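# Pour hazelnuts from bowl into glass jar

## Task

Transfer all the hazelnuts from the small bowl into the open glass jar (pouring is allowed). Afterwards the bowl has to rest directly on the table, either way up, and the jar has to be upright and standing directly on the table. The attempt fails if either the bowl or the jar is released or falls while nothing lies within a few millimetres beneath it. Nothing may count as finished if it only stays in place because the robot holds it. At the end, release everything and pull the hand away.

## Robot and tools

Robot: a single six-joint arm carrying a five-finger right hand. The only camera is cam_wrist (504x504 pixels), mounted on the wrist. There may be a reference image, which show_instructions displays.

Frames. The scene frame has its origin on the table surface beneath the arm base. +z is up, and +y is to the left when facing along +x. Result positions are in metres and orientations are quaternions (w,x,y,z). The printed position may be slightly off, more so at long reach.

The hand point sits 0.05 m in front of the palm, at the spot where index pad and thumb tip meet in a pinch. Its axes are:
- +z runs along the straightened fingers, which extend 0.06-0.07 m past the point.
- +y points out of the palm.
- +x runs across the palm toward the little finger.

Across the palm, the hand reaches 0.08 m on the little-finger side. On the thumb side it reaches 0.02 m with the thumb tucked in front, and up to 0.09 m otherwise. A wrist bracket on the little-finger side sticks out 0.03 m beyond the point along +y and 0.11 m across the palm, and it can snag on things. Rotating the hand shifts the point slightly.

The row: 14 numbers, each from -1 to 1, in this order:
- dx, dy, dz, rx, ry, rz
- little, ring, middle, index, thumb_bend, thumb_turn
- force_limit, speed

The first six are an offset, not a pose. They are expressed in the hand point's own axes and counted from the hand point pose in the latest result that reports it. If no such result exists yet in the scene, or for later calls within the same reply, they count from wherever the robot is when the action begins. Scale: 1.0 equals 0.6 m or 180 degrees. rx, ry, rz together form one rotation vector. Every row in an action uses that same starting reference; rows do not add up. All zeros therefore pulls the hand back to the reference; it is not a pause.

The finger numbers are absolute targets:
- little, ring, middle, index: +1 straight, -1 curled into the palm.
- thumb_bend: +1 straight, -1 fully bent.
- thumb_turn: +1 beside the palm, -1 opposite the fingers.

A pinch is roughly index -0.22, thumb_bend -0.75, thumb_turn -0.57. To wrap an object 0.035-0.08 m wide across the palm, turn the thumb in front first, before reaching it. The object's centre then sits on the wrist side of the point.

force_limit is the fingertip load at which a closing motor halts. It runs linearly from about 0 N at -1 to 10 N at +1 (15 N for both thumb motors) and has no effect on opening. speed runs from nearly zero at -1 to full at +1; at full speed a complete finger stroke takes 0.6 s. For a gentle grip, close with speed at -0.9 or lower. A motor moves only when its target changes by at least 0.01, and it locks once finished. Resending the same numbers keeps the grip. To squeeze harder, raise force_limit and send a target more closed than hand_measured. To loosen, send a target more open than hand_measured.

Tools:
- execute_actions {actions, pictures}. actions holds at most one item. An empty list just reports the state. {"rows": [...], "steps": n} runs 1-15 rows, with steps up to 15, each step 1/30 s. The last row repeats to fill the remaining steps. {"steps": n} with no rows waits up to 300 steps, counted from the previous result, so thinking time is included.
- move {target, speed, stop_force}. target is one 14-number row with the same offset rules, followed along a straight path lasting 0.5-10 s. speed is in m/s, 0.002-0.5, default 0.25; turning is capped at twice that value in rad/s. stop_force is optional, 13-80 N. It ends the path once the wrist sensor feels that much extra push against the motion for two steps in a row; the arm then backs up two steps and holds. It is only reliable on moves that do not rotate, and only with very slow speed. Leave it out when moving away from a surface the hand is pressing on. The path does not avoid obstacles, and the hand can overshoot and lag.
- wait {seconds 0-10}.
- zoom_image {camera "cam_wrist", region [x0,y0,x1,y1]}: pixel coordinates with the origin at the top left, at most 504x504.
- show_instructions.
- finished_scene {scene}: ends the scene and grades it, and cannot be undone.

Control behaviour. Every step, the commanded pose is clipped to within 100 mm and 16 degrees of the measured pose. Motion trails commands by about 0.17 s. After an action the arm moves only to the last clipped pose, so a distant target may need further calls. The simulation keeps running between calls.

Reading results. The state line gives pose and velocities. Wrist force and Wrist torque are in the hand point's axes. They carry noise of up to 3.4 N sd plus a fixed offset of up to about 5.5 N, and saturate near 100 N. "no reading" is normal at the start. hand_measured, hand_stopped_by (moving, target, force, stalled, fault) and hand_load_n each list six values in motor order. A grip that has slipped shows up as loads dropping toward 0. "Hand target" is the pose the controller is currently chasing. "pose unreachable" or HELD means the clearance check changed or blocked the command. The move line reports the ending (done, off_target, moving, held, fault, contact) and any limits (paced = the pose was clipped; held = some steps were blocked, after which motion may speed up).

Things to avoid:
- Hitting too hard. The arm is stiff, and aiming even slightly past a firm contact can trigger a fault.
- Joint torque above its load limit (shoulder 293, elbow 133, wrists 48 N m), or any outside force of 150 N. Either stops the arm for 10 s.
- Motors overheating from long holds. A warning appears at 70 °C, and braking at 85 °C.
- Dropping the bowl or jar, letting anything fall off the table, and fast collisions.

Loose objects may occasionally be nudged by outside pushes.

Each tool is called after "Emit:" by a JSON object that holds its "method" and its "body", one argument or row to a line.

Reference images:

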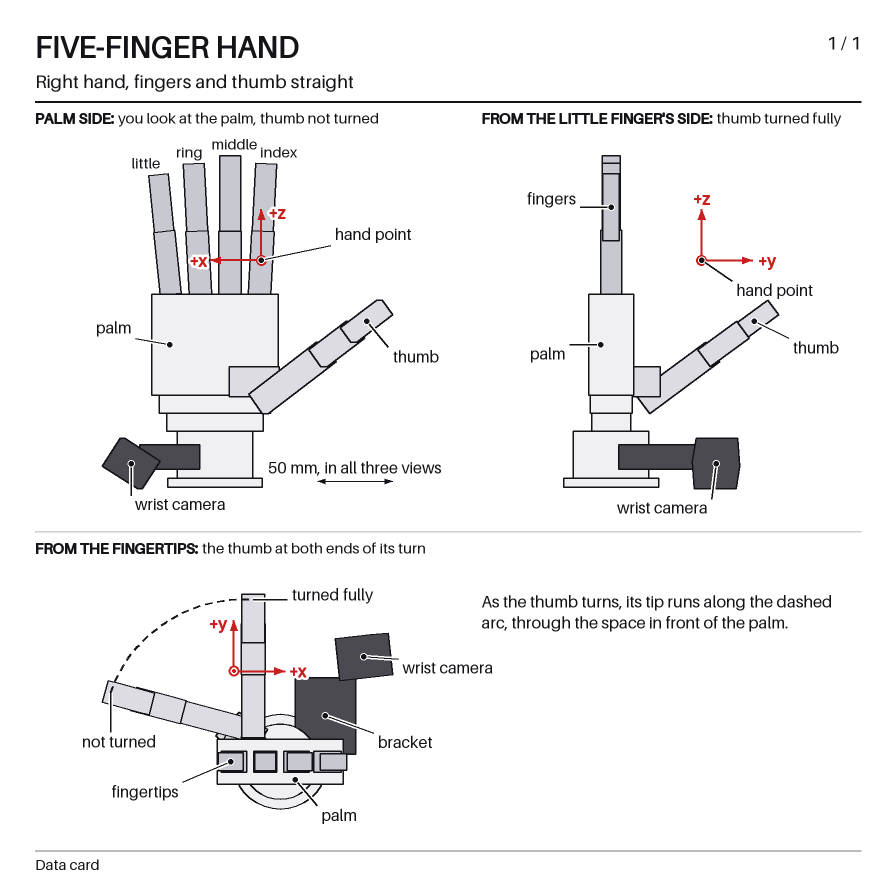

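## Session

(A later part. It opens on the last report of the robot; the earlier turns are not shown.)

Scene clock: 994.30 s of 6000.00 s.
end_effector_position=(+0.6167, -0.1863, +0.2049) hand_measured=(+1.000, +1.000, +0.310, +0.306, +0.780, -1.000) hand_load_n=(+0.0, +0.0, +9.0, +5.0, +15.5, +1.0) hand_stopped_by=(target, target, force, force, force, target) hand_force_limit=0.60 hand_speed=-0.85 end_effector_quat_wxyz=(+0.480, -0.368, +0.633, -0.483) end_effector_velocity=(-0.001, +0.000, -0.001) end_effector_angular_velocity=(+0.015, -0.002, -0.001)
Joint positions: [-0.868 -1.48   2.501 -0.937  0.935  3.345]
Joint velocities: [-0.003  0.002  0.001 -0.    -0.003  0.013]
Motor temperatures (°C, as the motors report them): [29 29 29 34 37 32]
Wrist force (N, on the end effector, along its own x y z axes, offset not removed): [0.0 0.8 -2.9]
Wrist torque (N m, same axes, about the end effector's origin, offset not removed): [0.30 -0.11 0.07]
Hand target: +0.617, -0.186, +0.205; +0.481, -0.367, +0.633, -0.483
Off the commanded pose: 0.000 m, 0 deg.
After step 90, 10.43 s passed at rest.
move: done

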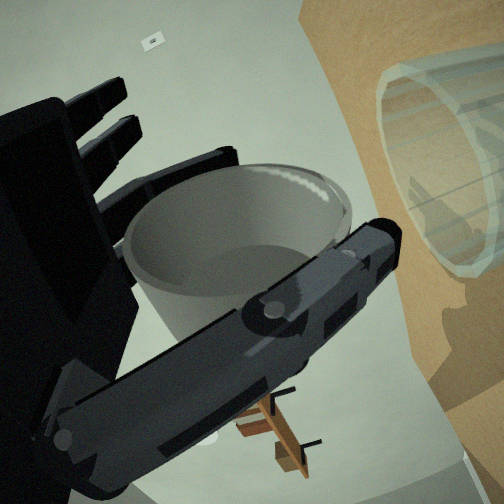

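Emit:
{"method": "move", "body": {
  "target": [-0.1017,-0.0648,-0.0187,0,0,-0.5833,1,1,-0.9,-0.8,-0.7,-1,0.6,-0.85],
  "speed": 0.25
}}

Scene clock: 1020.37 s of 6000.00 s.
end_effector_position=(+0.6219, -0.1371, +0.2585) hand_measured=(+1.000, +1.000, +0.310, +0.306, +0.780, -1.000) hand_load_n=(+0.0, +0.0, +9.0, +5.5, +15.0, +2.0) hand_stopped_by=(target, target, force, force, force, target) hand_force_limit=0.60 hand_speed=-0.85 end_effector_quat_wxyz=(+0.091, +0.726, -0.094, +0.675) end_effector_velocity=(+0.000, +0.000, +0.001) end_effector_angular_velocity=(-0.016, +0.004, +0.000)
Joint positions: [-0.469 -1.565  2.489 -0.855  1.334  1.548]
Joint velocities: [ 0.003  0.002 -0.    -0.002  0.004 -0.016]
Motor temperatures (°C, as the motors report them): [29 29 29 34 37 32]
Wrist force (N, on the end effector, along its own x y z axes, offset not removed): [0.0 3.6 -2.8]
Wrist torque (N m, same axes, about the end effector's origin, offset not removed): [0.87 -0.30 0.44]
Hand target: +0.622, -0.137, +0.259; +0.091, +0.726, -0.093, +0.675
Off the commanded pose: 0.001 m, 0 deg.
After step 90, 18.87 s passed at rest.
move: done

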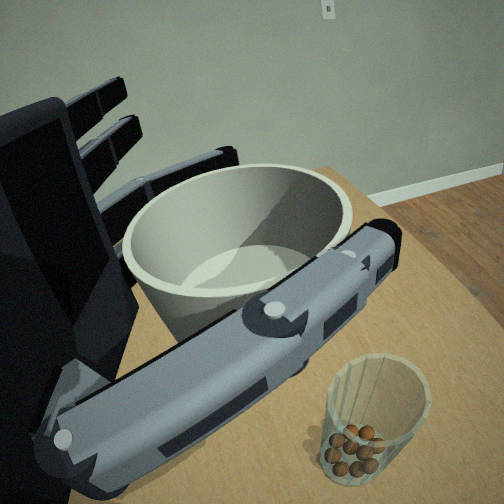

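Emit:
{"method": "zoom_image", "body": {
  "camera": "cam_wrist",
  "region": [300, 400, 420, 504]
}}

Region (300, 400, 420, 504) of cam_wrist's 504x504 image, scaled by 4.200, with more detail than that image has; it fills the top 437 rows of this view, and the rest is white.

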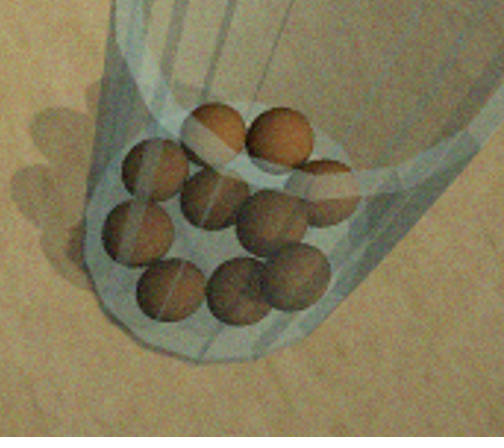

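Emit:
{"method": "move", "body": {
  "target": [-0.3805,-0.2432,-0.0767,0,0,0,1,1,-0.9,-0.8,-0.7,-1,0.6,-0.85],
  "speed": 0.25
}}

Scene clock: 1049.67 s of 6000.00 s.
end_effector_position=(+0.5988, +0.0184, +0.0342) hand_measured=(+1.000, +1.000, +0.310, +0.306, +0.780, -1.000) hand_load_n=(+0.0, +0.0, +9.0, +5.5, +15.0, +2.0) hand_stopped_by=(target, target, force, force, force, target) hand_force_limit=0.60 hand_speed=-0.85 end_effector_quat_wxyz=(+0.091, +0.726, -0.094, +0.675) end_effector_velocity=(+0.000, +0.001, -0.002) end_effector_angular_velocity=(-0.001, -0.002, -0.001)
Joint positions: [-0.051 -0.964  2.526 -1.493  1.75   1.576]
Joint velocities: [ 0.005  0.008 -0.003 -0.007  0.007 -0.001]
Motor temperatures (°C, as the motors report them): [29 29 29 34 37 32]
Wrist force (N, on the end effector, along its own x y z axes, offset not removed): [-0.6 1.8 -3.8]
Wrist torque (N m, same axes, about the end effector's origin, offset not removed): [0.62 -0.16 0.27]
Hand target: +0.599, +0.019, +0.034; +0.091, +0.726, -0.094, +0.675
Off the commanded pose: 0.001 m, 0 deg.
After step 90, 24.57 s passed at rest.
move: done

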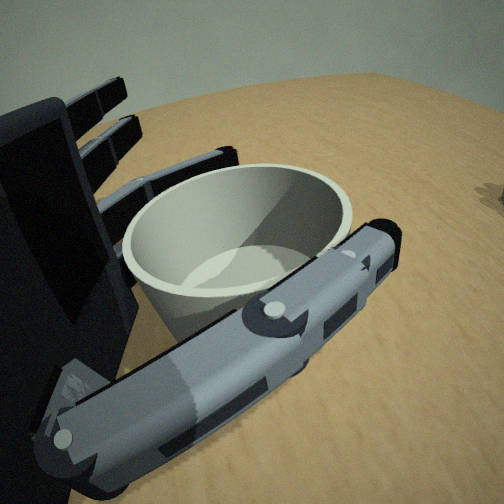

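Emit:
{"method": "move", "body": {
  "target": [-0.0155,0,0.0011,0,0,0,1,1,-0.9,-0.8,-0.7,-1,0.6,-0.85],
  "speed": 0.02
}}

Emit:
{"method": "move", "body": {
  "target": [0,0,0,0,0,0,1,1,1,1,1,-1,0.6,-0.3]
}}

Scene clock: 1056.23 s of 6000.00 s.
end_effector_position=(+0.5988, +0.0184, +0.0252) hand_measured=(+1.000, +1.000, +0.310, +0.306, +0.780, -1.000) hand_load_n=(+0.0, +0.0, +9.0, +5.5, +15.0, +2.0) hand_stopped_by=(target, target, force, force, force, target) hand_force_limit=0.60 hand_speed=-0.85 end_effector_quat_wxyz=(+0.091, +0.726, -0.094, +0.675) end_effector_velocity=(+0.000, +0.000, -0.002) end_effector_angular_velocity=(-0.000, -0.000, +0.002)
Joint positions: [-0.051 -0.939  2.523 -1.515  1.75   1.576]
Joint velocities: [-0.     0.007 -0.    -0.007 -0.002 -0.   ]
Motor temperatures (°C, as the motors report them): [29 29 29 34 37 32]
Wrist force (N, on the end effector, along its own x y z axes, offset not removed): [-1.3 2.8 -4.3]
Wrist torque (N m, same axes, about the end effector's origin, offset not removed): [0.86 -0.03 0.25]
Hand target: +0.599, +0.018, +0.025; +0.091, +0.726, -0.094, +0.675
Off the commanded pose: 0.000 m, 0 deg.
After step 90, 2.80 s passed at rest.
move: done

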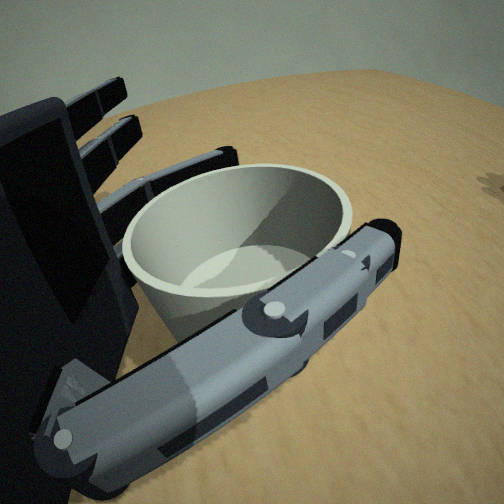

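Scene clock: 1057.10 s of 6000.00 s.
end_effector_position=(+0.5988, +0.0184, +0.0252) hand_measured=(+1.000, +1.000, +1.000, +1.000, +1.000, -1.000) hand_load_n=(+0.0, +0.0, +0.0, +0.0, +0.0, +0.0) hand_stopped_by=(target, target, target, target, target, target) hand_force_limit=0.60 hand_speed=-0.30 end_effector_quat_wxyz=(+0.091, +0.726, -0.094, +0.675) end_effector_velocity=(+0.001, -0.000, +0.000) end_effector_angular_velocity=(-0.001, -0.001, +0.001)
Joint positions: [-0.051 -0.939  2.523 -1.515  1.75   1.576]
Joint velocities: [-0.001 -0.    -0.001 -0.    -0.001 -0.001]
Motor temperatures (°C, as the motors report them): [29 29 29 34 37 32]
Wrist force (N, on the end effector, along its own x y z axes, offset not removed): [0.1 -0.8 -3.6]
Wrist torque (N m, same axes, about the end effector's origin, offset not removed): [0.26 -0.07 0.20]
Hand target: +0.599, +0.018, +0.025; +0.091, +0.726, -0.094, +0.675
Off the commanded pose: 0.000 m, 0 deg.
move: done

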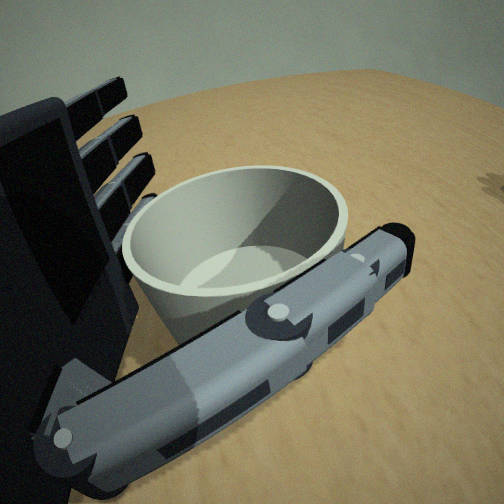

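Released. Retreat backward along the fingers' axis, slightly away from the palm side, then up.

Emit:
{"method": "move", "body": {
  "target": [0.01,-0.015,-0.2,0,0,0,1,1,1,1,1,-1,0.6,-0.3],
  "speed": 0.12
}}

Emit:
{"method": "move", "body": {
  "target": [0.25,0,0,0,0,0,1,1,1,1,1,-1,0.6,-0.3],
  "speed": 0.25
}}

Scene clock: 1069.10 s of 6000.00 s.
end_effector_position=(+0.4862, +0.0576, +0.0398) hand_measured=(+1.000, +1.000, +1.000, +1.000, +1.000, -1.000) hand_load_n=(+0.0, +0.0, +0.0, +0.0, +0.0, +0.0) hand_stopped_by=(target, target, target, target, target, target) hand_force_limit=0.60 hand_speed=-0.30 end_effector_quat_wxyz=(+0.091, +0.726, -0.094, +0.675) end_effector_velocity=(-0.004, +0.001, -0.000) end_effector_angular_velocity=(-0.001, +0.003, +0.000)
Joint positions: [ 0.071 -0.958  2.687 -1.658  1.872  1.585]
Joint velocities: [ 0.004 -0.     0.004 -0.001  0.004 -0.   ]
Motor temperatures (°C, as the motors report them): [29 29 29 34 37 32]
Wrist force (N, on the end effector, along its own x y z axes, offset not removed): [1.2 2.4 -5.5]
Wrist torque (N m, same axes, about the end effector's origin, offset not removed): [0.80 -0.18 0.42]
Hand target: +0.486, +0.058, +0.040; +0.091, +0.726, -0.094, +0.675
Off the commanded pose: 0.000 m, 0 deg.
After step 90, 7.47 s passed at rest.
move: done

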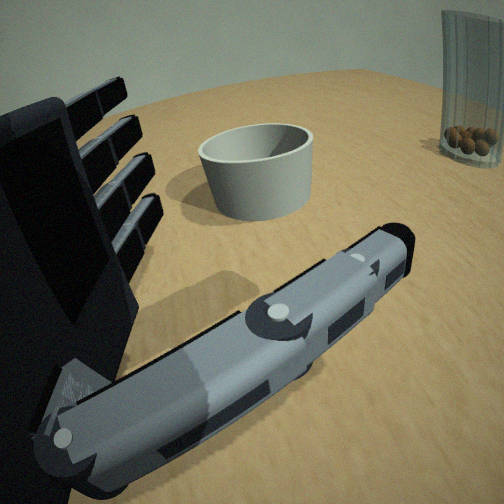

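Scene clock: 1070.33 s of 6000.00 s.
end_effector_position=(+0.4967, +0.0554, +0.1886) hand_measured=(+1.000, +1.000, +1.000, +1.000, +1.000, -1.000) hand_load_n=(+0.0, +0.0, +0.0, +0.0, +0.0, +0.0) hand_stopped_by=(target, target, target, target, target, target) hand_force_limit=0.60 hand_speed=-0.30 end_effector_quat_wxyz=(+0.091, +0.726, -0.094, +0.675) end_effector_velocity=(+0.000, +0.000, +0.003) end_effector_angular_velocity=(+0.004, +0.006, +0.000)
Joint positions: [ 0.063 -1.496  2.663 -1.097  1.864  1.584]
Joint velocities: [ 0.001 -0.014 -0.005  0.026  0.     0.004]
Motor temperatures (°C, as the motors report them): [29 29 29 34 37 32]
Wrist force (N, on the end effector, along its own x y z axes, offset not removed): [1.6 -1.6 -3.5]
Wrist torque (N m, same axes, about the end effector's origin, offset not removed): [0.16 -0.34 0.16]
Hand target: +0.497, +0.055, +0.189; +0.091, +0.726, -0.094, +0.675
Off the commanded pose: 0.001 m, 0 deg.
move: done

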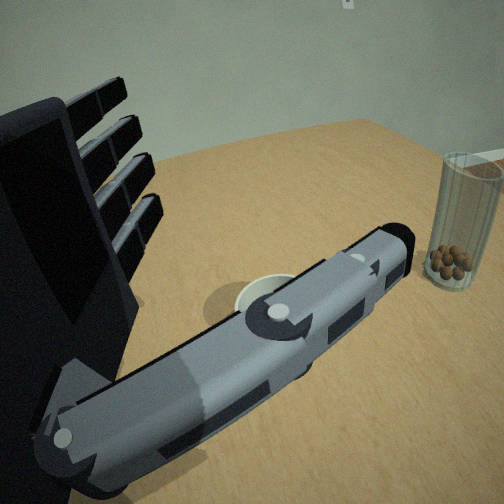

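All ten hazelnuts are in the jar, the bowl is standing on the table and the hand is clear.

Emit:
{"method": "finished_scene", "body": {
  "scene": 1
}}

The scene is finished: the task was done.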